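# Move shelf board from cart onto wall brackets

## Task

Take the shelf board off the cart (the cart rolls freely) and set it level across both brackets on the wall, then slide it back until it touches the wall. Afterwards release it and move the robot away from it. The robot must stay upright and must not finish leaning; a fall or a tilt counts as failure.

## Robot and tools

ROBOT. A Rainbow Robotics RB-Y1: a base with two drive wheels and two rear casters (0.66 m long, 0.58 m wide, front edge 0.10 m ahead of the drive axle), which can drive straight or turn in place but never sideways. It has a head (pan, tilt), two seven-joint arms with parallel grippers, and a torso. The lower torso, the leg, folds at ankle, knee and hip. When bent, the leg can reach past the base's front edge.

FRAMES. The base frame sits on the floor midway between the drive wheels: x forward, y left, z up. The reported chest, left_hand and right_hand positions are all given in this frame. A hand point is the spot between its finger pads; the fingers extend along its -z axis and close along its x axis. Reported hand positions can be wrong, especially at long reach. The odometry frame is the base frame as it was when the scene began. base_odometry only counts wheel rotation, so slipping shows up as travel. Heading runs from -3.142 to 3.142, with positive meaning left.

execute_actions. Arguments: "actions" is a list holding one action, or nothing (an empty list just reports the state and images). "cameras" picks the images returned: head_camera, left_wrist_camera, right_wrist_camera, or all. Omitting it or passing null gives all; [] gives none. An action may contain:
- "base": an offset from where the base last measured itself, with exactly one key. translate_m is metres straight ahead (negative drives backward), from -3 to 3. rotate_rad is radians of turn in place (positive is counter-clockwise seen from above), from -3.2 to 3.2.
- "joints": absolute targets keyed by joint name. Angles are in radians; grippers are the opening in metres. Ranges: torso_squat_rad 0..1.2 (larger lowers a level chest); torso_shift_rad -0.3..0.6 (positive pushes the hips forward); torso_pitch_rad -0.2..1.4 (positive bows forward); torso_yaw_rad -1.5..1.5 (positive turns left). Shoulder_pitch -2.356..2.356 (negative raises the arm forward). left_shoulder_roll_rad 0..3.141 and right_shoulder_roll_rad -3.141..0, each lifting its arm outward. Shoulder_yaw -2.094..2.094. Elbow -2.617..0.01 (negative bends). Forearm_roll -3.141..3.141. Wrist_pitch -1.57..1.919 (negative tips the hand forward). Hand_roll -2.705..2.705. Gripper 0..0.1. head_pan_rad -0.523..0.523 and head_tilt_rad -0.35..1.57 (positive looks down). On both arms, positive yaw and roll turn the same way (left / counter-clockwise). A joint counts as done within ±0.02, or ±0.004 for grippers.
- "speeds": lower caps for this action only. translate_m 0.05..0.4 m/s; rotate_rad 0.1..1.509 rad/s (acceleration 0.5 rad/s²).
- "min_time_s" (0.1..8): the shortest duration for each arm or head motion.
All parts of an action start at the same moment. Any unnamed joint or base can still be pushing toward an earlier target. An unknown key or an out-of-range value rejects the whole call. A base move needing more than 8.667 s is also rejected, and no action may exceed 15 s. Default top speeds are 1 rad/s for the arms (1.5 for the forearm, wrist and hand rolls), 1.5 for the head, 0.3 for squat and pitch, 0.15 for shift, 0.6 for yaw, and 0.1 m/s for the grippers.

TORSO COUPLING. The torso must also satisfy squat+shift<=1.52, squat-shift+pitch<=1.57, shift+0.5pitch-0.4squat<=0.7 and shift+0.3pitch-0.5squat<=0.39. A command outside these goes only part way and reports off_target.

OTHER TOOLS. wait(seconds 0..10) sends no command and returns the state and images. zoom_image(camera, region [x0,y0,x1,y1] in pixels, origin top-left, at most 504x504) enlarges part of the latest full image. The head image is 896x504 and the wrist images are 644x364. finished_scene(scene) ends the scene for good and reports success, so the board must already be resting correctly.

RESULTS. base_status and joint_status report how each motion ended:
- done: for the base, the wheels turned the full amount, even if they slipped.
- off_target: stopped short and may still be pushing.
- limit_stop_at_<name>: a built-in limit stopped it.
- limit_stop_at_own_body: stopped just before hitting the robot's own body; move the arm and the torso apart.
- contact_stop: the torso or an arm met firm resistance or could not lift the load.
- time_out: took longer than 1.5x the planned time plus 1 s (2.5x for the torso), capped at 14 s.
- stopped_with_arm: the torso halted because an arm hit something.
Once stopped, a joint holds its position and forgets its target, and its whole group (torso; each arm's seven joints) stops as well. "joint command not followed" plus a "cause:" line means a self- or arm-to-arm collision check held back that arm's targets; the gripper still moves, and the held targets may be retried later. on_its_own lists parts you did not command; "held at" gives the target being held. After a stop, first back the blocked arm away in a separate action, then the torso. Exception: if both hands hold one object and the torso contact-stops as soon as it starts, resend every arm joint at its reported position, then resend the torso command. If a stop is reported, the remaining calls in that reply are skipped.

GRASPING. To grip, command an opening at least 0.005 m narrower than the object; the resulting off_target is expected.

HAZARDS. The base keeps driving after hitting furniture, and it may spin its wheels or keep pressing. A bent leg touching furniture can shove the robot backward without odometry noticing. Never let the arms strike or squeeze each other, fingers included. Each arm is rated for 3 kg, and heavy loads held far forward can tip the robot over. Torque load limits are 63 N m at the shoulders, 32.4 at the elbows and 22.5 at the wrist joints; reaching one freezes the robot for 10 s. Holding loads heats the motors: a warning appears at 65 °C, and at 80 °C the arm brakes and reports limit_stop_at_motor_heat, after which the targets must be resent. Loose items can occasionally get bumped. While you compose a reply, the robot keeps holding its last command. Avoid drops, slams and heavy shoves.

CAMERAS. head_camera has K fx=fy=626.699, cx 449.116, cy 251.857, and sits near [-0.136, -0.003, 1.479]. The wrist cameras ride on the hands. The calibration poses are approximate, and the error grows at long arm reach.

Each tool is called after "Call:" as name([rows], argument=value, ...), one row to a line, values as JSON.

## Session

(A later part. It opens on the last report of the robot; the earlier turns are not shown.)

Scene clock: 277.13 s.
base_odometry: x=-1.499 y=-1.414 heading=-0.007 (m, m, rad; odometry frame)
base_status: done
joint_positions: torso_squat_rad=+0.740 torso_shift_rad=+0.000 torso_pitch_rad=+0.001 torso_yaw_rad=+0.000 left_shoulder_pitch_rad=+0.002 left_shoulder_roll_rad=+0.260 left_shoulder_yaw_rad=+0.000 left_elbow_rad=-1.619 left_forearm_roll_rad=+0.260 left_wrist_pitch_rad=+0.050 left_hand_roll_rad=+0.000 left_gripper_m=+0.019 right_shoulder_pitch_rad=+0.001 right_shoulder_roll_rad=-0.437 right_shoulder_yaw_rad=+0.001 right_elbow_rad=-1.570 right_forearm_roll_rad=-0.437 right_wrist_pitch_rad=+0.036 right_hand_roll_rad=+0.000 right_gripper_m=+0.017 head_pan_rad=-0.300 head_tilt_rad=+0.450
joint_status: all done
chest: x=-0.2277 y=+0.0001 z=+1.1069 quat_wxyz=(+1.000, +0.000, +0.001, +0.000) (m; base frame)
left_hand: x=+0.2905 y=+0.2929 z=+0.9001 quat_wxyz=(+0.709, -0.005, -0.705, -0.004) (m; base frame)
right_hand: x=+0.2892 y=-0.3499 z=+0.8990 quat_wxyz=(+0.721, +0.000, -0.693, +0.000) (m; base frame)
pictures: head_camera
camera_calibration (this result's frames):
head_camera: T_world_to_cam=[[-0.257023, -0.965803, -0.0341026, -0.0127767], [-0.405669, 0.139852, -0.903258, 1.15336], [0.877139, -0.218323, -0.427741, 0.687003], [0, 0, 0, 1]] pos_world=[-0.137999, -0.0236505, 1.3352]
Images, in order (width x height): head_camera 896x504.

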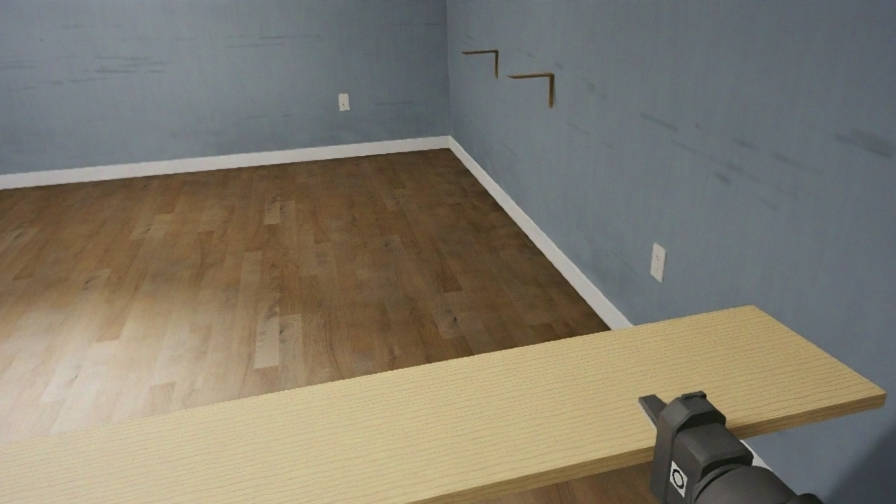

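Call:
execute_actions([
  {"base":{"translate_m":1.85},"joints":{"head_pan_rad":-0.52,"head_tilt_rad":0.4}},
], cameras=["head_camera"])

Scene clock: 289.03 s.
base_odometry: x=+0.351 y=-1.427 heading=-0.007 (m, m, rad; odometry frame)
base_status: done
joint_positions: torso_squat_rad=+0.740 torso_shift_rad=+0.000 torso_pitch_rad=+0.001 torso_yaw_rad=+0.000 left_shoulder_pitch_rad=+0.002 left_shoulder_roll_rad=+0.260 left_shoulder_yaw_rad=+0.000 left_elbow_rad=-1.619 left_forearm_roll_rad=+0.260 left_wrist_pitch_rad=+0.050 left_hand_roll_rad=+0.000 left_gripper_m=+0.019 right_shoulder_pitch_rad=+0.001 right_shoulder_roll_rad=-0.437 right_shoulder_yaw_rad=+0.001 right_elbow_rad=-1.570 right_forearm_roll_rad=-0.437 right_wrist_pitch_rad=+0.036 right_hand_roll_rad=+0.000 right_gripper_m=+0.017 head_pan_rad=-0.520 head_tilt_rad=+0.400
joint_status: all done
chest: x=-0.2275 y=+0.0001 z=+1.1069 quat_wxyz=(+1.000, +0.000, +0.001, +0.000) (m; base frame)
left_hand: x=+0.2906 y=+0.2929 z=+0.9000 quat_wxyz=(+0.709, -0.005, -0.705, -0.004) (m; base frame)
right_hand: x=+0.2892 y=-0.3499 z=+0.8989 quat_wxyz=(+0.721, +0.000, -0.693, +0.000) (m; base frame)
pictures: head_camera
camera_calibration (this result's frames):
head_camera: T_world_to_cam=[[-0.460137, -0.887279, -0.0317739, -0.0574809], [-0.325895, 0.20208, -0.923556, 1.19634], [0.825873, -0.414607, -0.382144, 0.616768], [0, 0, 0, 1]] pos_world=[-0.14594, -0.0370415, 1.33876]
Images, in order (width x height): head_camera 896x504.

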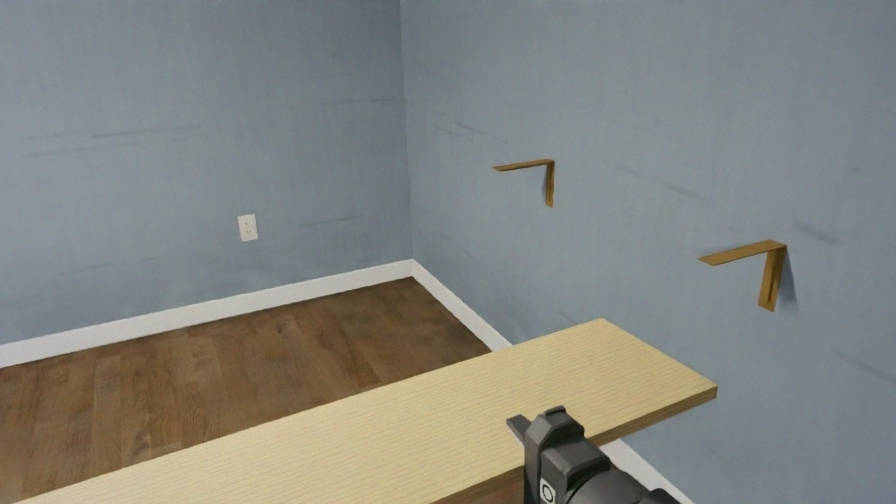

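Call:
execute_actions([
  {"base":{"translate_m":1.035}},
], cameras=[])

Call:
execute_actions([
  {"base":{"rotate_rad":-1.592},"joints":{"head_pan_rad":-0.05,"head_tilt_rad":0.55}},
])

Scene clock: 304.03 s.
base_odometry: x=+1.386 y=-1.433 heading=-0.006 (m, m, rad; odometry frame)
base_status: done
joint_positions: torso_squat_rad=+0.740 torso_shift_rad=+0.000 torso_pitch_rad=+0.001 torso_yaw_rad=+0.000 left_shoulder_pitch_rad=+0.002 left_shoulder_roll_rad=+0.260 left_shoulder_yaw_rad=+0.000 left_elbow_rad=-1.619 left_forearm_roll_rad=+0.260 left_wrist_pitch_rad=+0.050 left_hand_roll_rad=+0.000 left_gripper_m=+0.019 right_shoulder_pitch_rad=+0.001 right_shoulder_roll_rad=-0.437 right_shoulder_yaw_rad=+0.001 right_elbow_rad=-1.570 right_forearm_roll_rad=-0.437 right_wrist_pitch_rad=+0.036 right_hand_roll_rad=+0.000 right_gripper_m=+0.017 head_pan_rad=-0.520 head_tilt_rad=+0.400
joint_status: not commanded
chest: x=-0.2275 y=+0.0001 z=+1.1069 quat_wxyz=(+1.000, +0.000, +0.001, +0.000) (m; base frame)
left_hand: x=+0.2906 y=+0.2929 z=+0.9000 quat_wxyz=(+0.709, -0.005, -0.705, -0.004) (m; base frame)
right_hand: x=+0.2892 y=-0.3499 z=+0.8989 quat_wxyz=(+0.721, +0.000, -0.693, +0.000) (m; base frame)
pictures: none
No camera images: the call's "cameras" was empty. Leave "cameras" out to get every camera's image.

Scene clock: 307.97 s.
base_odometry: x=+1.386 y=-1.433 heading=-1.598 (m, m, rad; odometry frame)
base_status: done
joint_positions: torso_squat_rad=+0.740 torso_shift_rad=+0.000 torso_pitch_rad=+0.001 torso_yaw_rad=+0.000 left_shoulder_pitch_rad=+0.002 left_shoulder_roll_rad=+0.260 left_shoulder_yaw_rad=+0.000 left_elbow_rad=-1.619 left_forearm_roll_rad=+0.260 left_wrist_pitch_rad=+0.050 left_hand_roll_rad=+0.000 left_gripper_m=+0.019 right_shoulder_pitch_rad=+0.001 right_shoulder_roll_rad=-0.437 right_shoulder_yaw_rad=+0.001 right_elbow_rad=-1.570 right_forearm_roll_rad=-0.437 right_wrist_pitch_rad=+0.036 right_hand_roll_rad=+0.000 right_gripper_m=+0.017 head_pan_rad=-0.050 head_tilt_rad=+0.550
joint_status: all done
chest: x=-0.2275 y=+0.0001 z=+1.1069 quat_wxyz=(+1.000, +0.000, +0.001, +0.000) (m; base frame)
left_hand: x=+0.2905 y=+0.2929 z=+0.9000 quat_wxyz=(+0.709, -0.005, -0.705, -0.004) (m; base frame)
right_hand: x=+0.2892 y=-0.3499 z=+0.8989 quat_wxyz=(+0.721, +0.000, -0.693, +0.000) (m; base frame)
pictures: head_camera, left_wrist_camera, right_wrist_camera
camera_calibration (this result's frames):
head_camera: T_world_to_cam=[[-0.0138004, -0.999177, -0.0381556, 0.0424952], [-0.515816, 0.0398039, -0.855774, 1.06878], [0.856588, 0.00787123, -0.51594, 0.797885], [0, 0, 0, 1]] pos_world=[-0.131577, -0.00636183, 1.32792]
left_wrist_camera: T_world_to_cam=[[-0.0147168, -0.00493744, 0.99988, -0.896648], [-0.626359, -0.779425, -0.0130679, 0.45218], [0.779395, -0.626476, 0.00837802, 0.0351918], [0, 0, 0, 1]] pos_world=[0.242603, 0.37006, 0.902154]
right_wrist_camera: T_world_to_cam=[[-0.0481212, -0.0517892, -0.997498, 0.886123], [-0.62734, 0.778679, -0.0101642, 0.493762], [0.777257, 0.625282, -0.0699604, 0.138464], [0, 0, 0, 1]] pos_world=[0.244776, -0.42517, 0.898612]
Images, in order (width x height): head_camera 896x504, left_wrist_camera 644x364, right_wrist_camera 644x364.

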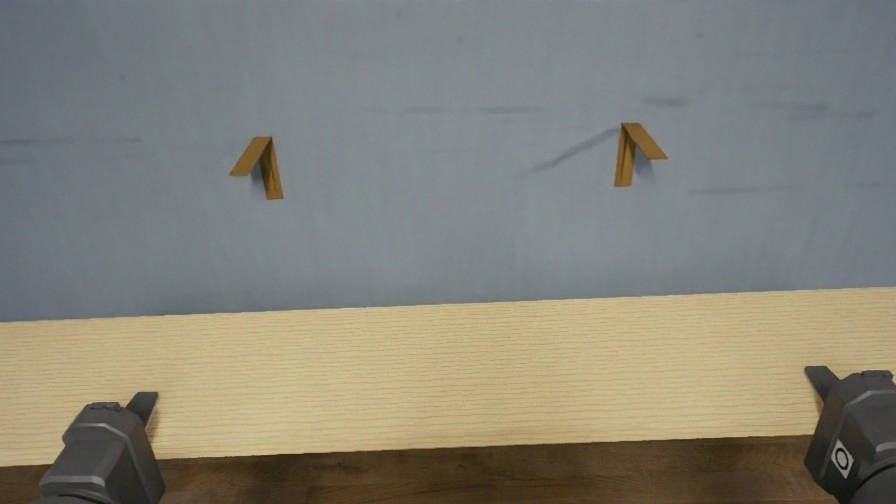

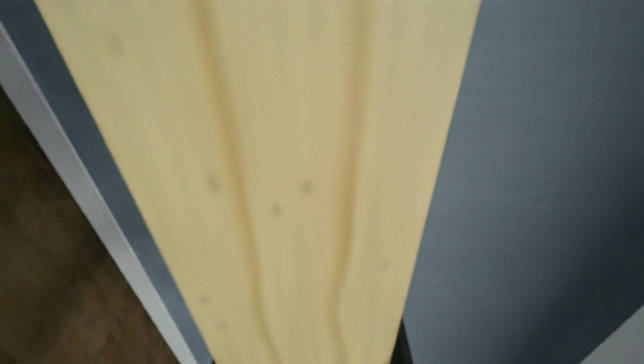

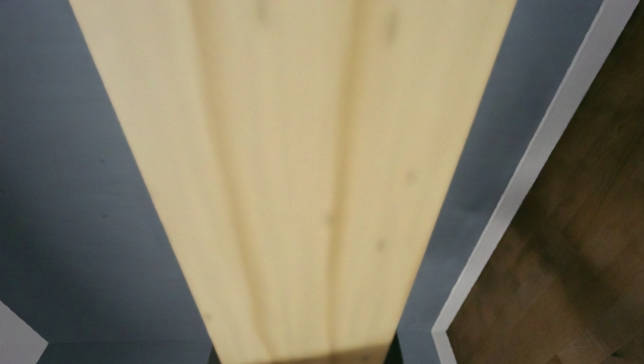

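Call:
execute_actions([
  {"base":{"translate_m":0.45},"joints":{"head_tilt_rad":0.65}},
], cameras=["head_camera"])

Scene clock: 332.70 s.
base_odometry: x=+1.373 y=-1.883 heading=-1.598 (m, m, rad; odometry frame)
base_status: done
joint_positions: torso_squat_rad=+0.740 torso_shift_rad=+0.000 torso_pitch_rad=+0.001 torso_yaw_rad=+0.000 left_shoulder_pitch_rad=+0.002 left_shoulder_roll_rad=+0.260 left_shoulder_yaw_rad=+0.000 left_elbow_rad=-1.619 left_forearm_roll_rad=+0.260 left_wrist_pitch_rad=+0.050 left_hand_roll_rad=+0.000 left_gripper_m=+0.019 right_shoulder_pitch_rad=+0.001 right_shoulder_roll_rad=-0.437 right_shoulder_yaw_rad=+0.001 right_elbow_rad=-1.570 right_forearm_roll_rad=-0.437 right_wrist_pitch_rad=+0.036 right_hand_roll_rad=+0.000 right_gripper_m=+0.017 head_pan_rad=-0.050 head_tilt_rad=+0.650
joint_status: all done
chest: x=-0.2275 y=+0.0001 z=+1.1069 quat_wxyz=(+1.000, +0.000, +0.001, +0.000) (m; base frame)
left_hand: x=+0.2905 y=+0.2929 z=+0.9000 quat_wxyz=(+0.709, -0.005, -0.705, -0.004) (m; base frame)
right_hand: x=+0.2892 y=-0.3499 z=+0.8989 quat_wxyz=(+0.721, +0.000, -0.693, +0.000) (m; base frame)
pictures: head_camera
camera_calibration (this result's frames):
head_camera: T_world_to_cam=[[-0.0178241, -0.998976, -0.0415766, 0.0461399], [-0.598557, 0.0439697, -0.799873, 0.978735], [0.800882, 0.0106289, -0.598728, 0.894647], [0, 0, 0, 1]] pos_world=[-0.129856, -0.00645111, 1.32043]
Images, in order (width x height): head_camera 896x504.

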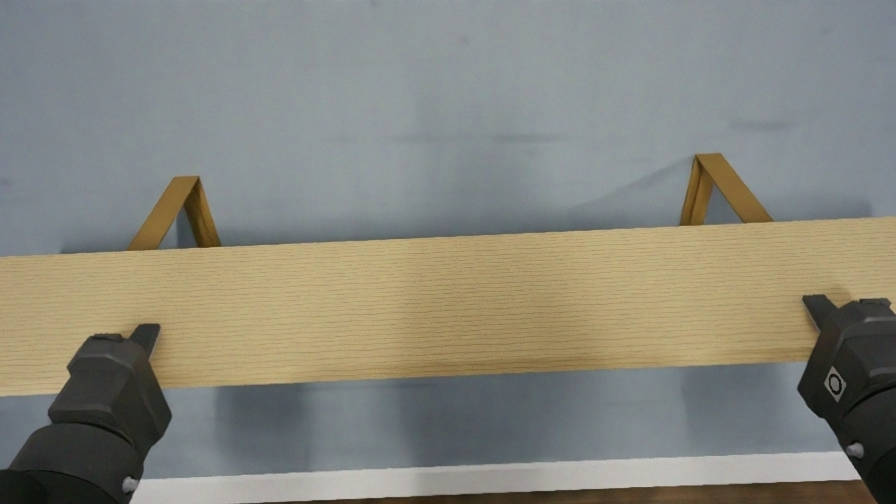

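Call:
execute_actions([
  {"base":{"translate_m":0.25},"speeds":{"translate_m":0.2},"joints":{"torso_squat_rad":0.77}},
])

Scene clock: 342.23 s.
base_odometry: x=+1.366 y=-2.133 heading=-1.599 (m, m, rad; odometry frame)
base_status: done
joint_positions: torso_squat_rad=+0.770 torso_shift_rad=+0.000 torso_pitch_rad=+0.001 torso_yaw_rad=+0.000 left_shoulder_pitch_rad=+0.002 left_shoulder_roll_rad=+0.260 left_shoulder_yaw_rad=+0.000 left_elbow_rad=-1.619 left_forearm_roll_rad=+0.260 left_wrist_pitch_rad=+0.050 left_hand_roll_rad=+0.000 left_gripper_m=+0.019 right_shoulder_pitch_rad=+0.001 right_shoulder_roll_rad=-0.437 right_shoulder_yaw_rad=+0.001 right_elbow_rad=-1.570 right_forearm_roll_rad=-0.437 right_wrist_pitch_rad=+0.036 right_hand_roll_rad=+0.000 right_gripper_m=+0.017 head_pan_rad=-0.050 head_tilt_rad=+0.650
joint_status: all done
chest: x=-0.2276 y=+0.0001 z=+1.0925 quat_wxyz=(+1.000, +0.000, +0.001, +0.000) (m; base frame)
left_hand: x=+0.2905 y=+0.2929 z=+0.8856 quat_wxyz=(+0.709, -0.005, -0.705, -0.004) (m; base frame)
right_hand: x=+0.2892 y=-0.3499 z=+0.8845 quat_wxyz=(+0.721, +0.000, -0.693, +0.000) (m; base frame)
pictures: head_camera, left_wrist_camera, right_wrist_camera
camera_calibration (this result's frames):
head_camera: T_world_to_cam=[[-0.0178232, -0.998976, -0.0415774, 0.0455425], [-0.598545, 0.0439701, -0.799882, 0.96722], [0.800891, 0.0106295, -0.598716, 0.88604], [0, 0, 0, 1]] pos_world=[-0.129886, -0.00645094, 1.30604]
left_wrist_camera: T_world_to_cam=[[-0.014744, -0.0049305, 0.999879, -0.882263], [-0.626353, -0.77943, -0.0130795, 0.451989], [0.7794, -0.626471, 0.0084037, 0.0353053], [0, 0, 0, 1]] pos_world=[0.24258, 0.370061, 0.887771]
right_wrist_camera: T_world_to_cam=[[-0.0481235, -0.0517858, -0.997498, 0.871765], [-0.62733, 0.778687, -0.0101611, 0.493601], [0.777265, 0.625271, -0.06996, 0.137475], [0, 0, 0, 1]] pos_world=[0.244748, -0.425176, 0.884217]
Images, in order (width x height): head_camera 896x504, left_wrist_camera 644x364, right_wrist_camera 644x364.

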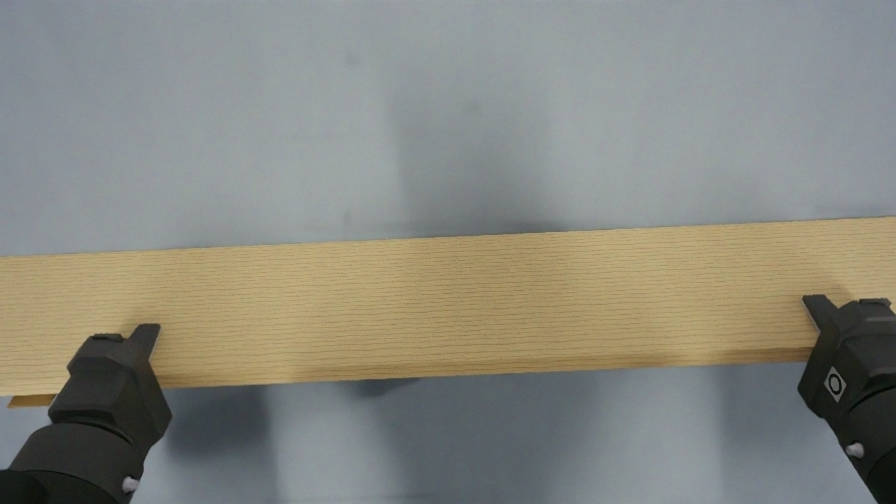

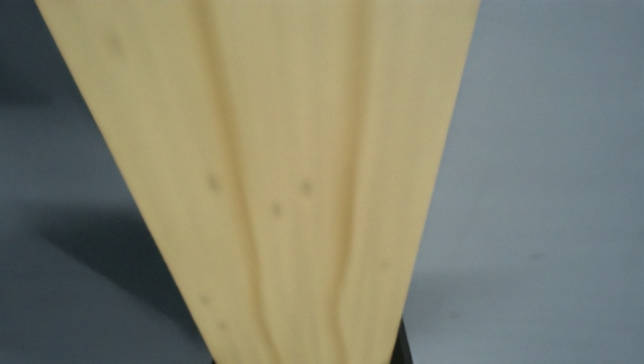

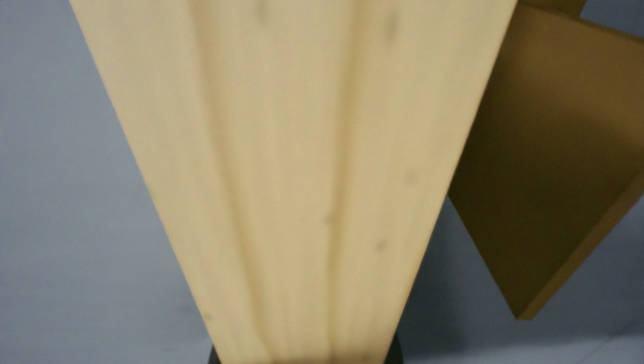

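Call:
execute_actions([
  {"base":{"translate_m":0.012},"speeds":{"translate_m":0.05},"joints":{"torso_squat_rad":0.806,"head_pan_rad":0.4,"head_tilt_rad":0.7}},
])

Scene clock: 358.23 s.
base_odometry: x=+1.366 y=-2.145 heading=-1.600 (m, m, rad; odometry frame)
base_status: done
joint_positions: torso_squat_rad=+0.802 torso_shift_rad=-0.005 torso_pitch_rad=-0.007 torso_yaw_rad=+0.002 left_shoulder_pitch_rad=+0.004 left_shoulder_roll_rad=+0.259 left_shoulder_yaw_rad=-0.001 left_elbow_rad=-1.621 left_forearm_roll_rad=+0.260 left_wrist_pitch_rad=+0.049 left_hand_roll_rad=+0.000 left_gripper_m=+0.018 right_shoulder_pitch_rad=+0.001 right_shoulder_roll_rad=-0.437 right_shoulder_yaw_rad=+0.001 right_elbow_rad=-1.570 right_forearm_roll_rad=-0.437 right_wrist_pitch_rad=+0.035 right_hand_roll_rad=+0.000 right_gripper_m=+0.018 head_pan_rad=+0.400 head_tilt_rad=+0.700
joint_status: torso_squat_rad contact_stop (moved +0.032 of +0.036); the others done
chest: x=-0.2325 y=-0.0001 z=+1.0767 quat_wxyz=(+1.000, +0.000, -0.004, +0.001) (m; base frame)
left_hand: x=+0.2860 y=+0.2935 z=+0.8739 quat_wxyz=(+0.706, -0.004, -0.708, -0.003) (m; base frame)
right_hand: x=+0.2865 y=-0.3493 z=+0.8730 quat_wxyz=(+0.718, +0.000, -0.696, +0.001) (m; base frame)
pictures: head_camera, left_wrist_camera, right_wrist_camera
camera_calibration (this result's frames):
head_camera: T_world_to_cam=[[0.418318, -0.907399, -0.0404502, 0.135602], [-0.587582, -0.236382, -0.773867, 0.919868], [0.692645, 0.347491, -0.632054, 0.901639], [0, 0, 0, 1]] pos_world=[-0.140743, 0.0271747, 1.28723]
left_wrist_camera: T_world_to_cam=[[-0.0232803, -0.00435743, 0.999719, -0.868234], [-0.624854, -0.780535, -0.017953, 0.453669], [0.780394, -0.625097, 0.0154483, 0.0324722], [0, 0, 0, 1]] pos_world=[0.237923, 0.370619, 0.875634]
right_wrist_camera: T_world_to_cam=[[-0.0394634, -0.0517107, -0.997882, 0.858084], [-0.628304, 0.777815, -0.0154591, 0.49592], [0.776967, 0.626363, -0.0631852, 0.132973], [0, 0, 0, 1]] pos_world=[0.242136, -0.42465, 0.872335]
Images, in order (width x height): head_camera 896x504, left_wrist_camera 644x364, right_wrist_camera 644x364.

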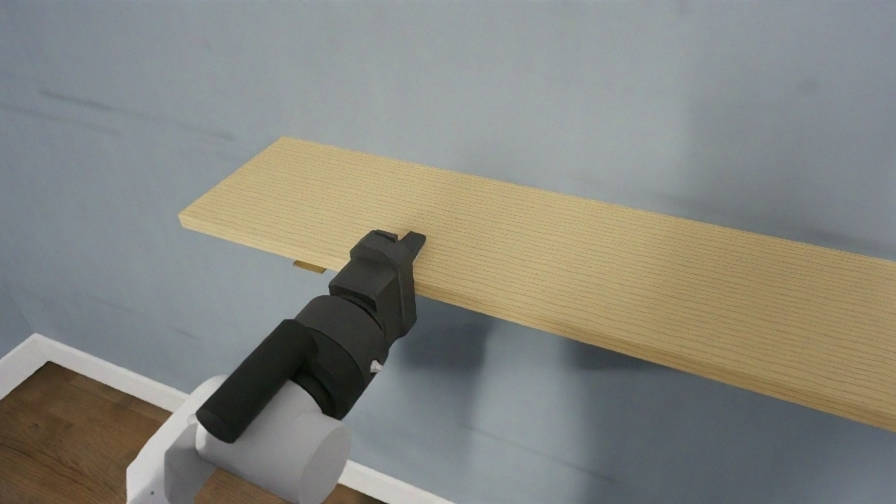

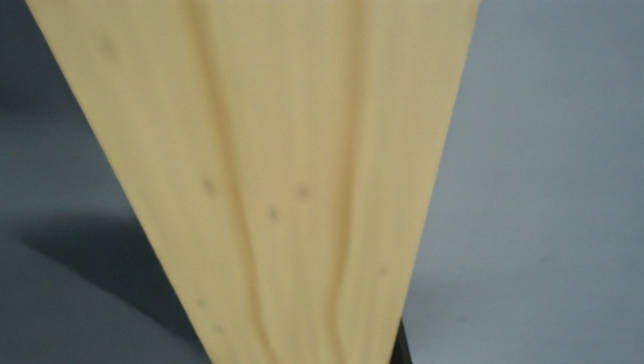

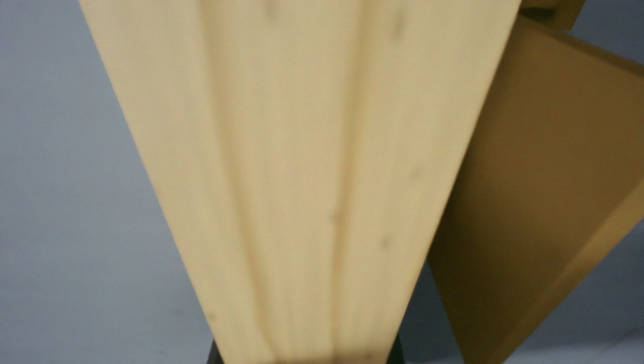

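Call:
execute_actions([
  {"base":{"translate_m":-0.007},"speeds":{"translate_m":0.05}},
], cameras=[])

Call:
execute_actions([
  {"joints":{"torso_squat_rad":0.81,"torso_shift_rad":0,"torso_pitch_rad":0,"torso_yaw_rad":0.004,"head_pan_rad":-0.45}},
])

Scene clock: 364.57 s.
base_odometry: x=+1.366 y=-2.137 heading=-1.600 (m, m, rad; odometry frame)
base_status: done
joint_positions: torso_squat_rad=+0.801 torso_shift_rad=-0.003 torso_pitch_rad=-0.005 torso_yaw_rad=+0.001 left_shoulder_pitch_rad=+0.002 left_shoulder_roll_rad=+0.259 left_shoulder_yaw_rad=-0.001 left_elbow_rad=-1.619 left_forearm_roll_rad=+0.260 left_wrist_pitch_rad=+0.050 left_hand_roll_rad=+0.000 left_gripper_m=+0.019 right_shoulder_pitch_rad=+0.001 right_shoulder_roll_rad=-0.437 right_shoulder_yaw_rad=+0.001 right_elbow_rad=-1.570 right_forearm_roll_rad=-0.437 right_wrist_pitch_rad=+0.036 right_hand_roll_rad=+0.000 right_gripper_m=+0.017 head_pan_rad=+0.400 head_tilt_rad=+0.700
joint_status: not commanded
chest: x=-0.2312 y=+0.0000 z=+1.0769 quat_wxyz=(+1.000, +0.000, -0.002, +0.001) (m; base frame)
left_hand: x=+0.2877 y=+0.2934 z=+0.8730 quat_wxyz=(+0.707, -0.004, -0.707, -0.004) (m; base frame)
right_hand: x=+0.2872 y=-0.3494 z=+0.8720 quat_wxyz=(+0.719, +0.000, -0.695, +0.001) (m; base frame)
pictures: none
No camera images: the call's "cameras" was empty. Leave "cameras" out to get every camera's image.

Scene clock: 365.80 s.
base_odometry: x=+1.366 y=-2.137 heading=-1.600 (m, m, rad; odometry frame)
base_status: not commanded
joint_positions: torso_squat_rad=+0.810 torso_shift_rad=+0.000 torso_pitch_rad=+0.000 torso_yaw_rad=+0.004 left_shoulder_pitch_rad=+0.000 left_shoulder_roll_rad=+0.260 left_shoulder_yaw_rad=+0.000 left_elbow_rad=-1.621 left_forearm_roll_rad=+0.260 left_wrist_pitch_rad=+0.049 left_hand_roll_rad=+0.000 left_gripper_m=+0.018 right_shoulder_pitch_rad=+0.001 right_shoulder_roll_rad=-0.437 right_shoulder_yaw_rad=+0.001 right_elbow_rad=-1.570 right_forearm_roll_rad=-0.437 right_wrist_pitch_rad=+0.035 right_hand_roll_rad=+0.000 right_gripper_m=+0.018 head_pan_rad=-0.450 head_tilt_rad=+0.700
joint_status: all done
chest: x=-0.2278 y=+0.0000 z=+1.0726 quat_wxyz=(+1.000, +0.000, +0.000, +0.002) (m; base frame)
left_hand: x=+0.2897 y=+0.2945 z=+0.8681 quat_wxyz=(+0.707, -0.003, -0.707, -0.003) (m; base frame)
right_hand: x=+0.2905 y=-0.3480 z=+0.8650 quat_wxyz=(+0.720, +0.001, -0.693, +0.001) (m; base frame)
pictures: head_camera, left_wrist_camera, right_wrist_camera
camera_calibration (this result's frames):
head_camera: T_world_to_cam=[[-0.403653, -0.91389, -0.0432278, -0.0326303], [-0.569942, 0.288134, -0.76951, 0.918253], [0.715703, -0.285978, -0.63717, 0.905937], [0, 0, 0, 1]] pos_world=[-0.138202, -0.0353228, 1.28243]
left_wrist_camera: T_world_to_cam=[[-0.0199742, -0.00498763, 0.999788, -0.863187], [-0.623744, -0.781457, -0.0163599, 0.455237], [0.781373, -0.623939, 0.012498, 0.0322062], [0, 0, 0, 1]] pos_world=[0.241545, 0.371538, 0.870049]
right_wrist_camera: T_world_to_cam=[[-0.0468944, -0.0518588, -0.997553, 0.852158], [-0.63026, 0.77631, -0.0107291, 0.493259], [0.774967, 0.628214, -0.0690891, 0.134851], [0, 0, 0, 1]] pos_world=[0.246338, -0.423445, 0.864682]
Images, in order (width x height): head_camera 896x504, left_wrist_camera 644x364, right_wrist_camera 644x364.

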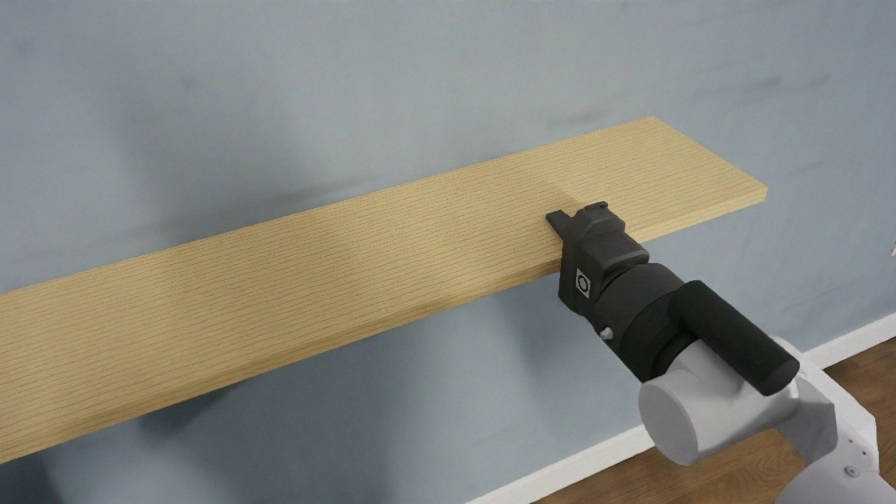

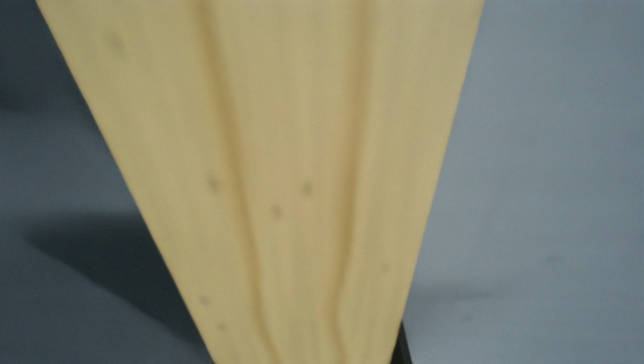

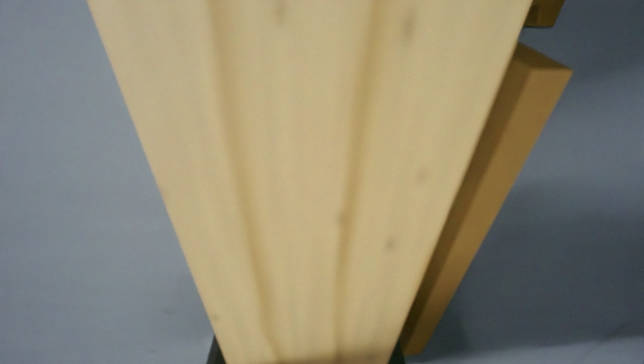

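Call:
execute_actions([
  {"joints":{"left_gripper_m":0.045,"right_gripper_m":0.045}},
], cameras=["right_wrist_camera","left_wrist_camera"])

Call:
execute_actions([
  {"base":{"translate_m":-0.09},"speeds":{"translate_m":0.15},"joints":{"head_pan_rad":-0.05}},
])

Scene clock: 371.33 s.
base_odometry: x=+1.366 y=-2.137 heading=-1.600 (m, m, rad; odometry frame)
base_status: not commanded
joint_positions: torso_squat_rad=+0.810 torso_shift_rad=+0.000 torso_pitch_rad=+0.000 torso_yaw_rad=+0.004 left_shoulder_pitch_rad=+0.000 left_shoulder_roll_rad=+0.260 left_shoulder_yaw_rad=+0.000 left_elbow_rad=-1.621 left_forearm_roll_rad=+0.260 left_wrist_pitch_rad=+0.049 left_hand_roll_rad=+0.000 left_gripper_m=+0.045 right_shoulder_pitch_rad=+0.001 right_shoulder_roll_rad=-0.437 right_shoulder_yaw_rad=+0.000 right_elbow_rad=-1.571 right_forearm_roll_rad=-0.437 right_wrist_pitch_rad=+0.035 right_hand_roll_rad=+0.000 right_gripper_m=+0.045 head_pan_rad=-0.450 head_tilt_rad=+0.700
joint_status: all done
chest: x=-0.2279 y=+0.0000 z=+1.0726 quat_wxyz=(+1.000, +0.000, +0.000, +0.002) (m; base frame)
left_hand: x=+0.2897 y=+0.2945 z=+0.8681 quat_wxyz=(+0.707, -0.003, -0.707, -0.003) (m; base frame)
right_hand: x=+0.2907 y=-0.3479 z=+0.8659 quat_wxyz=(+0.720, +0.001, -0.694, +0.002) (m; base frame)
pictures: left_wrist_camera, right_wrist_camera
camera_calibration (this result's frames):
left_wrist_camera: T_world_to_cam=[[-0.0199822, -0.00523978, 0.999787, -0.863088], [-0.62372, -0.781472, -0.0165616, 0.455412], [0.781392, -0.623918, 0.0123474, 0.0323625], [0, 0, 0, 1]] pos_world=[0.241516, 0.371561, 0.870047]
right_wrist_camera: T_world_to_cam=[[-0.0450194, -0.0517395, -0.997645, 0.852623], [-0.630485, 0.776112, -0.0117994, 0.494187], [0.774895, 0.628469, -0.0675611, 0.133451], [0, 0, 0, 1]] pos_world=[0.246552, -0.4233, 0.865462]
Images, in order (width x height): left_wrist_camera 644x364, right_wrist_camera 644x364.

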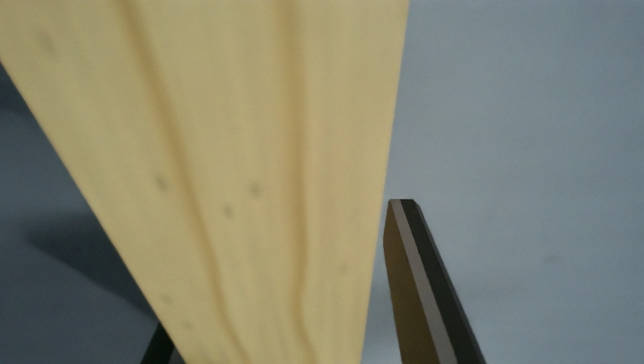

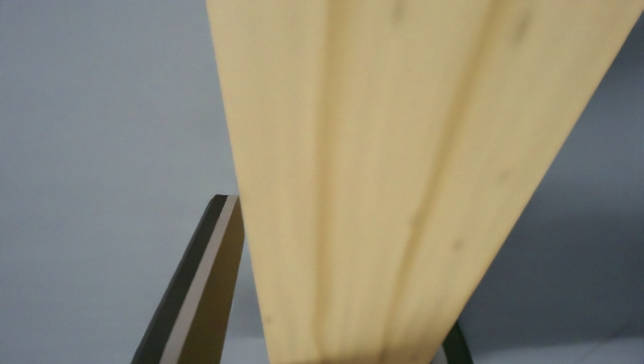

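Scene clock: 372.70 s.
base_odometry: x=+1.369 y=-2.047 heading=-1.599 (m, m, rad; odometry frame)
base_status: done
joint_positions: torso_squat_rad=+0.810 torso_shift_rad=+0.000 torso_pitch_rad=+0.000 torso_yaw_rad=+0.004 left_shoulder_pitch_rad=+0.000 left_shoulder_roll_rad=+0.260 left_shoulder_yaw_rad=+0.000 left_elbow_rad=-1.621 left_forearm_roll_rad=+0.260 left_wrist_pitch_rad=+0.049 left_hand_roll_rad=+0.000 left_gripper_m=+0.045 right_shoulder_pitch_rad=+0.000 right_shoulder_roll_rad=-0.437 right_shoulder_yaw_rad=+0.000 right_elbow_rad=-1.571 right_forearm_roll_rad=-0.437 right_wrist_pitch_rad=+0.035 right_hand_roll_rad=+0.000 right_gripper_m=+0.045 head_pan_rad=-0.050 head_tilt_rad=+0.700
joint_status: all done
chest: x=-0.2281 y=+0.0000 z=+1.0726 quat_wxyz=(+1.000, +0.000, +0.000, +0.002) (m; base frame)
left_hand: x=+0.2896 y=+0.2946 z=+0.8683 quat_wxyz=(+0.707, -0.003, -0.707, -0.003) (m; base frame)
right_hand: x=+0.2907 y=-0.3478 z=+0.8665 quat_wxyz=(+0.719, +0.001, -0.695, +0.002) (m; base frame)
pictures: head_camera, left_wrist_camera, right_wrist_camera
camera_calibration (this result's frames):
head_camera: T_world_to_cam=[[-0.0159164, -0.998938, -0.0432481, 0.0472398], [-0.636864, 0.0434729, -0.76975, 0.904575], [0.770812, 0.0152915, -0.636879, 0.91712], [0, 0, 0, 1]] pos_world=[-0.130084, -0.00615909, 1.28243]
left_wrist_camera: T_world_to_cam=[[-0.0204413, -0.00522602, 0.999777, -0.863142], [-0.62371, -0.781475, -0.0168372, 0.455593], [0.781389, -0.623915, 0.0127148, 0.0321527], [0, 0, 0, 1]] pos_world=[0.241391, 0.371585, 0.870212]
right_wrist_camera: T_world_to_cam=[[-0.0437064, -0.0517978, -0.997701, 0.85291], [-0.630638, 0.775974, -0.01266, 0.494885], [0.774845, 0.628635, -0.0665807, 0.132587], [0, 0, 0, 1]] pos_world=[0.246636, -0.423188, 0.866042]
Images, in order (width x height): head_camera 896x504, left_wrist_camera 644x364, right_wrist_camera 644x364.

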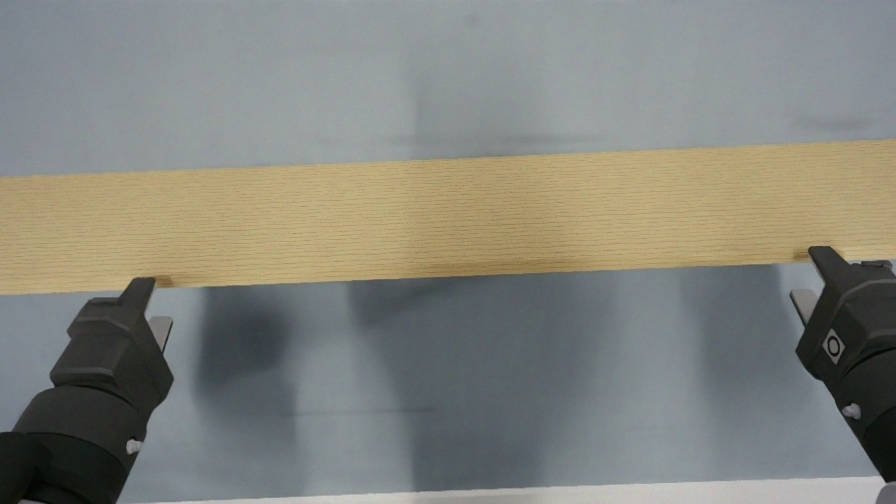

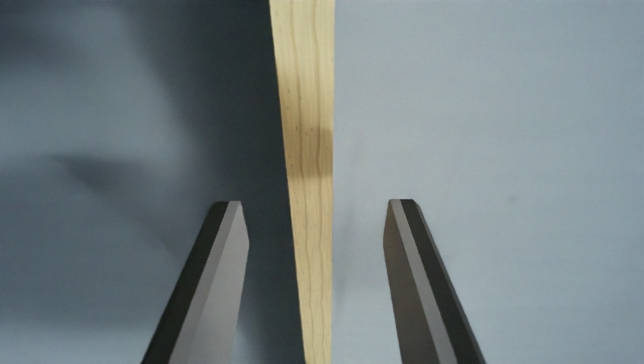

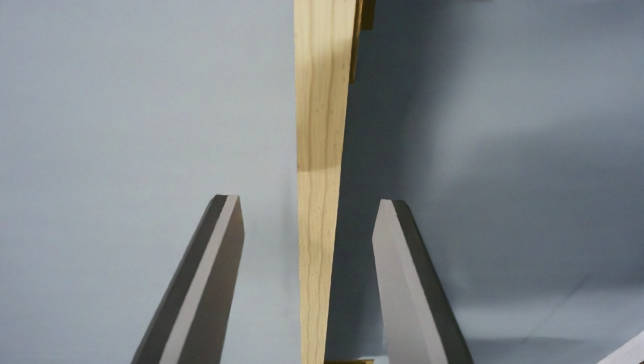

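Call:
execute_actions([
  {"base":{"translate_m":0.015},"speeds":{"translate_m":0.05},"joints":{"left_gripper_m":0.0,"right_gripper_m":0.0,"torso_squat_rad":0.818}},
], cameras=[])

Call:
execute_actions([
  {"joints":{"torso_shift_rad":0.03}},
])

Scene clock: 381.53 s.
base_odometry: x=+1.368 y=-2.063 heading=-1.599 (m, m, rad; odometry frame)
base_status: done
joint_positions: torso_squat_rad=+0.818 torso_shift_rad=+0.000 torso_pitch_rad=+0.000 torso_yaw_rad=+0.004 left_shoulder_pitch_rad=+0.000 left_shoulder_roll_rad=+0.260 left_shoulder_yaw_rad=+0.000 left_elbow_rad=-1.621 left_forearm_roll_rad=+0.260 left_wrist_pitch_rad=+0.049 left_hand_roll_rad=+0.000 left_gripper_m=+0.000 right_shoulder_pitch_rad=+0.000 right_shoulder_roll_rad=-0.437 right_shoulder_yaw_rad=+0.000 right_elbow_rad=-1.571 right_forearm_roll_rad=-0.437 right_wrist_pitch_rad=+0.035 right_hand_roll_rad=+0.000 right_gripper_m=+0.000 head_pan_rad=-0.050 head_tilt_rad=+0.700
joint_status: all done
chest: x=-0.2280 y=+0.0001 z=+1.0685 quat_wxyz=(+1.000, +0.000, +0.000, +0.002) (m; base frame)
left_hand: x=+0.2897 y=+0.2946 z=+0.8642 quat_wxyz=(+0.707, -0.003, -0.707, -0.003) (m; base frame)
right_hand: x=+0.2908 y=-0.3477 z=+0.8624 quat_wxyz=(+0.719, +0.001, -0.695, +0.002) (m; base frame)
pictures: none
No camera images: the call's "cameras" was empty. Leave "cameras" out to get every camera's image.

Scene clock: 382.43 s.
base_odometry: x=+1.368 y=-2.063 heading=-1.599 (m, m, rad; odometry frame)
base_status: not commanded
joint_positions: torso_squat_rad=+0.818 torso_shift_rad=+0.030 torso_pitch_rad=+0.000 torso_yaw_rad=+0.004 left_shoulder_pitch_rad=+0.000 left_shoulder_roll_rad=+0.260 left_shoulder_yaw_rad=+0.000 left_elbow_rad=-1.621 left_forearm_roll_rad=+0.260 left_wrist_pitch_rad=+0.049 left_hand_roll_rad=+0.000 left_gripper_m=+0.000 right_shoulder_pitch_rad=+0.000 right_shoulder_roll_rad=-0.437 right_shoulder_yaw_rad=+0.000 right_elbow_rad=-1.571 right_forearm_roll_rad=-0.437 right_wrist_pitch_rad=+0.035 right_hand_roll_rad=+0.000 right_gripper_m=+0.000 head_pan_rad=-0.050 head_tilt_rad=+0.700
joint_status: all done
chest: x=-0.2136 y=+0.0001 z=+1.0683 quat_wxyz=(+1.000, +0.000, +0.000, +0.002) (m; base frame)
left_hand: x=+0.3040 y=+0.2946 z=+0.8639 quat_wxyz=(+0.707, -0.003, -0.707, -0.003) (m; base frame)
right_hand: x=+0.3052 y=-0.3478 z=+0.8622 quat_wxyz=(+0.719, +0.001, -0.695, +0.002) (m; base frame)
pictures: head_camera, left_wrist_camera, right_wrist_camera
camera_calibration (this result's frames):
head_camera: T_world_to_cam=[[-0.0159259, -0.998938, -0.0432357, 0.0472743], [-0.63707, 0.0434654, -0.76958, 0.91028], [0.770642, 0.0152879, -0.637085, 0.903429], [0, 0, 0, 1]] pos_world=[-0.115555, -0.00615309, 1.27814]
left_wrist_camera: T_world_to_cam=[[-0.0202107, -0.00524085, 0.999782, -0.858527], [-0.623721, -0.781468, -0.016705, 0.464412], [0.781386, -0.623923, 0.0125252, 0.0210998], [0, 0, 0, 1]] pos_world=[0.255825, 0.371589, 0.865834]
right_wrist_camera: T_world_to_cam=[[-0.0438147, -0.0518063, -0.997696, 0.849244], [-0.630625, 0.775985, -0.0125993, 0.503891], [0.77485, 0.62862, -0.0666699, 0.121185], [0, 0, 0, 1]] pos_world=[0.261075, -0.423195, 0.861715]
Images, in order (width x height): head_camera 896x504, left_wrist_camera 644x364, right_wrist_camera 644x364.

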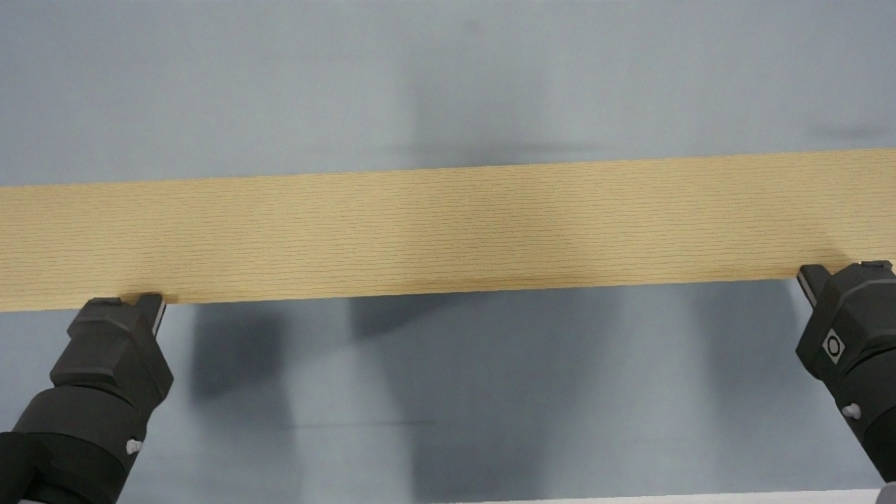

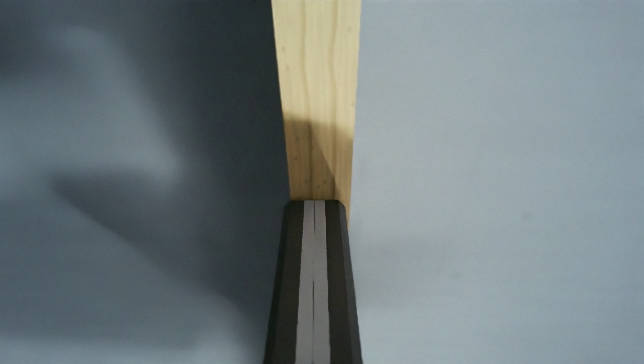

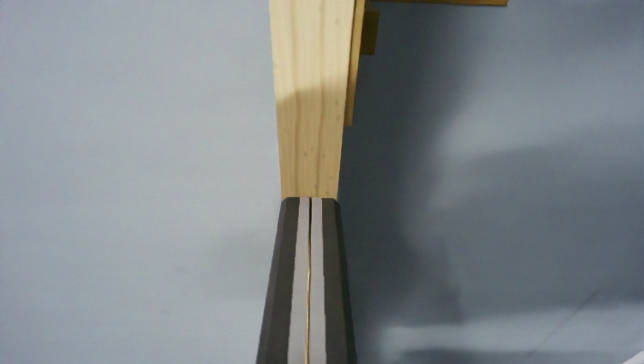

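Call:
execute_actions([
  {"joints":{"torso_shift_rad":0.046}},
])

Scene clock: 384.80 s.
base_odometry: x=+1.368 y=-2.062 heading=-1.599 (m, m, rad; odometry frame)
base_status: not commanded
joint_positions: torso_squat_rad=+0.819 torso_shift_rad=+0.040 torso_pitch_rad=-0.007 torso_yaw_rad=+0.003 left_shoulder_pitch_rad=+0.003 left_shoulder_roll_rad=+0.260 left_shoulder_yaw_rad=-0.001 left_elbow_rad=-1.620 left_forearm_roll_rad=+0.260 left_wrist_pitch_rad=+0.049 left_hand_roll_rad=+0.000 left_gripper_m=+0.000 right_shoulder_pitch_rad=+0.004 right_shoulder_roll_rad=-0.436 right_shoulder_yaw_rad=+0.002 right_elbow_rad=-1.571 right_forearm_roll_rad=-0.437 right_wrist_pitch_rad=+0.035 right_hand_roll_rad=+0.000 right_gripper_m=+0.000 head_pan_rad=-0.050 head_tilt_rad=+0.700
joint_status: torso_shift_rad contact_stop (moved +0.011 of +0.016)
chest: x=-0.2107 y=+0.0001 z=+1.0676 quat_wxyz=(+1.000, +0.000, -0.003, +0.002) (m; base frame)
left_hand: x=+0.3075 y=+0.2947 z=+0.8646 quat_wxyz=(+0.706, -0.003, -0.708, -0.003) (m; base frame)
right_hand: x=+0.3079 y=-0.3480 z=+0.8625 quat_wxyz=(+0.719, +0.001, -0.695, +0.001) (m; base frame)
pictures: head_camera, left_wrist_camera, right_wrist_camera
camera_calibration (this result's frames):
head_camera: T_world_to_cam=[[-0.0161482, -0.998934, -0.0432466, 0.0473146], [-0.631748, 0.0437185, -0.77394, 0.917361], [0.775006, 0.0148232, -0.631781, 0.896024], [0, 0, 0, 1]] pos_world=[-0.114118, -0.00612344, 1.27812]
left_wrist_camera: T_world_to_cam=[[-0.0226199, -0.00506744, 0.999731, -0.85838], [-0.623445, -0.781658, -0.0180681, 0.467864], [0.78154, -0.623687, 0.0145218, 0.016642], [0, 0, 0, 1]] pos_world=[0.259265, 0.371739, 0.866361]
right_wrist_camera: T_world_to_cam=[[-0.0421173, -0.0513865, -0.99779, 0.849345], [-0.629967, 0.776506, -0.013399, 0.506491], [0.775479, 0.628011, -0.0650762, 0.117449], [0, 0, 0, 1]] pos_world=[0.263765, -0.423408, 0.861898]
Images, in order (width x height): head_camera 896x504, left_wrist_camera 644x364, right_wrist_camera 644x364.

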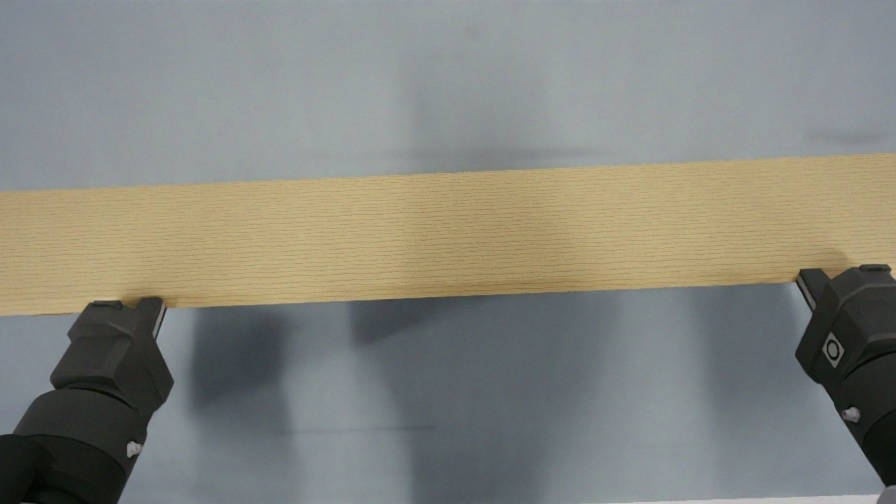

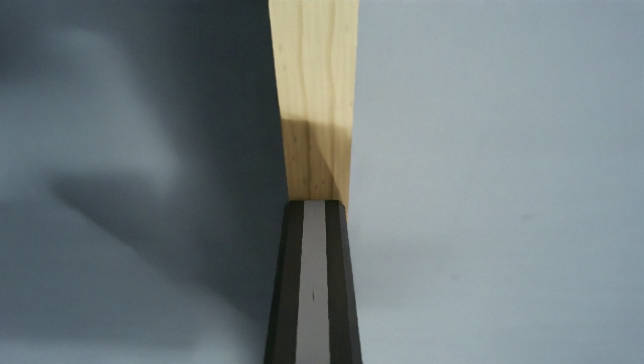

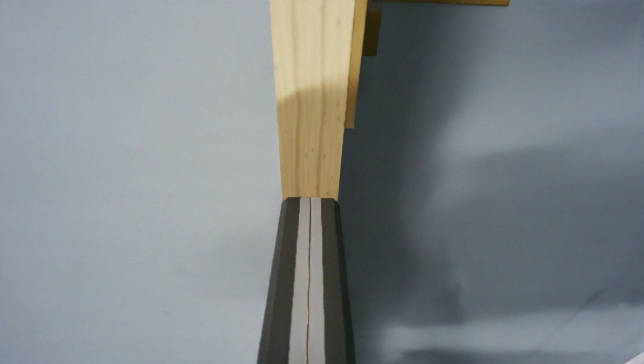

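Both arms are loaded, so the board is flush with the wall. Backing away.

Call:
execute_actions([
  {"base":{"translate_m":-0.7},"joints":{"head_tilt_rad":0.4}},
], cameras=["head_camera"])

Scene clock: 393.03 s.
base_odometry: x=+1.388 y=-1.363 heading=-1.600 (m, m, rad; odometry frame)
base_status: done
joint_positions: torso_squat_rad=+0.819 torso_shift_rad=+0.042 torso_pitch_rad=-0.005 torso_yaw_rad=+0.004 left_shoulder_pitch_rad=+0.000 left_shoulder_roll_rad=+0.260 left_shoulder_yaw_rad=+0.000 left_elbow_rad=-1.621 left_forearm_roll_rad=+0.260 left_wrist_pitch_rad=+0.049 left_hand_roll_rad=+0.000 left_gripper_m=+0.000 right_shoulder_pitch_rad=+0.000 right_shoulder_roll_rad=-0.437 right_shoulder_yaw_rad=+0.000 right_elbow_rad=-1.571 right_forearm_roll_rad=-0.437 right_wrist_pitch_rad=+0.035 right_hand_roll_rad=+0.000 right_gripper_m=+0.000 head_pan_rad=-0.050 head_tilt_rad=+0.400
joint_status: all done
chest: x=-0.2097 y=+0.0001 z=+1.0677 quat_wxyz=(+1.000, +0.000, -0.003, +0.002) (m; base frame)
left_hand: x=+0.3091 y=+0.2944 z=+0.8660 quat_wxyz=(+0.705, -0.003, -0.709, -0.003) (m; base frame)
right_hand: x=+0.3100 y=-0.3479 z=+0.8643 quat_wxyz=(+0.718, +0.001, -0.696, +0.001) (m; base frame)
pictures: head_camera
camera_calibration (this result's frames):
head_camera: T_world_to_cam=[[-0.00467404, -0.999466, -0.0323301, 0.0356673], [-0.376492, 0.0317104, -0.925877, 1.15909], [0.926408, 0.00784444, -0.376439, 0.599883], [0, 0, 0, 1]] pos_world=[-0.119184, -0.00581253, 1.30014]
Images, in order (width x height): head_camera 896x504.

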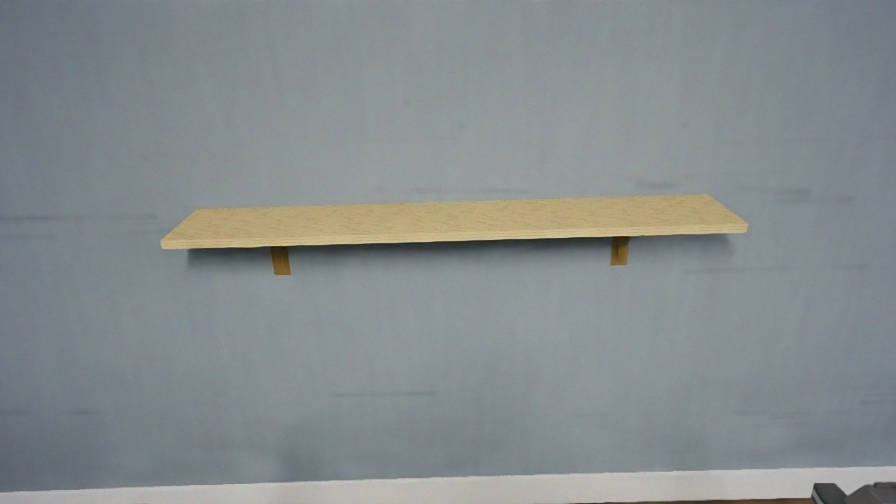

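Call:
finished_scene(scene=1)

The scene is finished: the task was done.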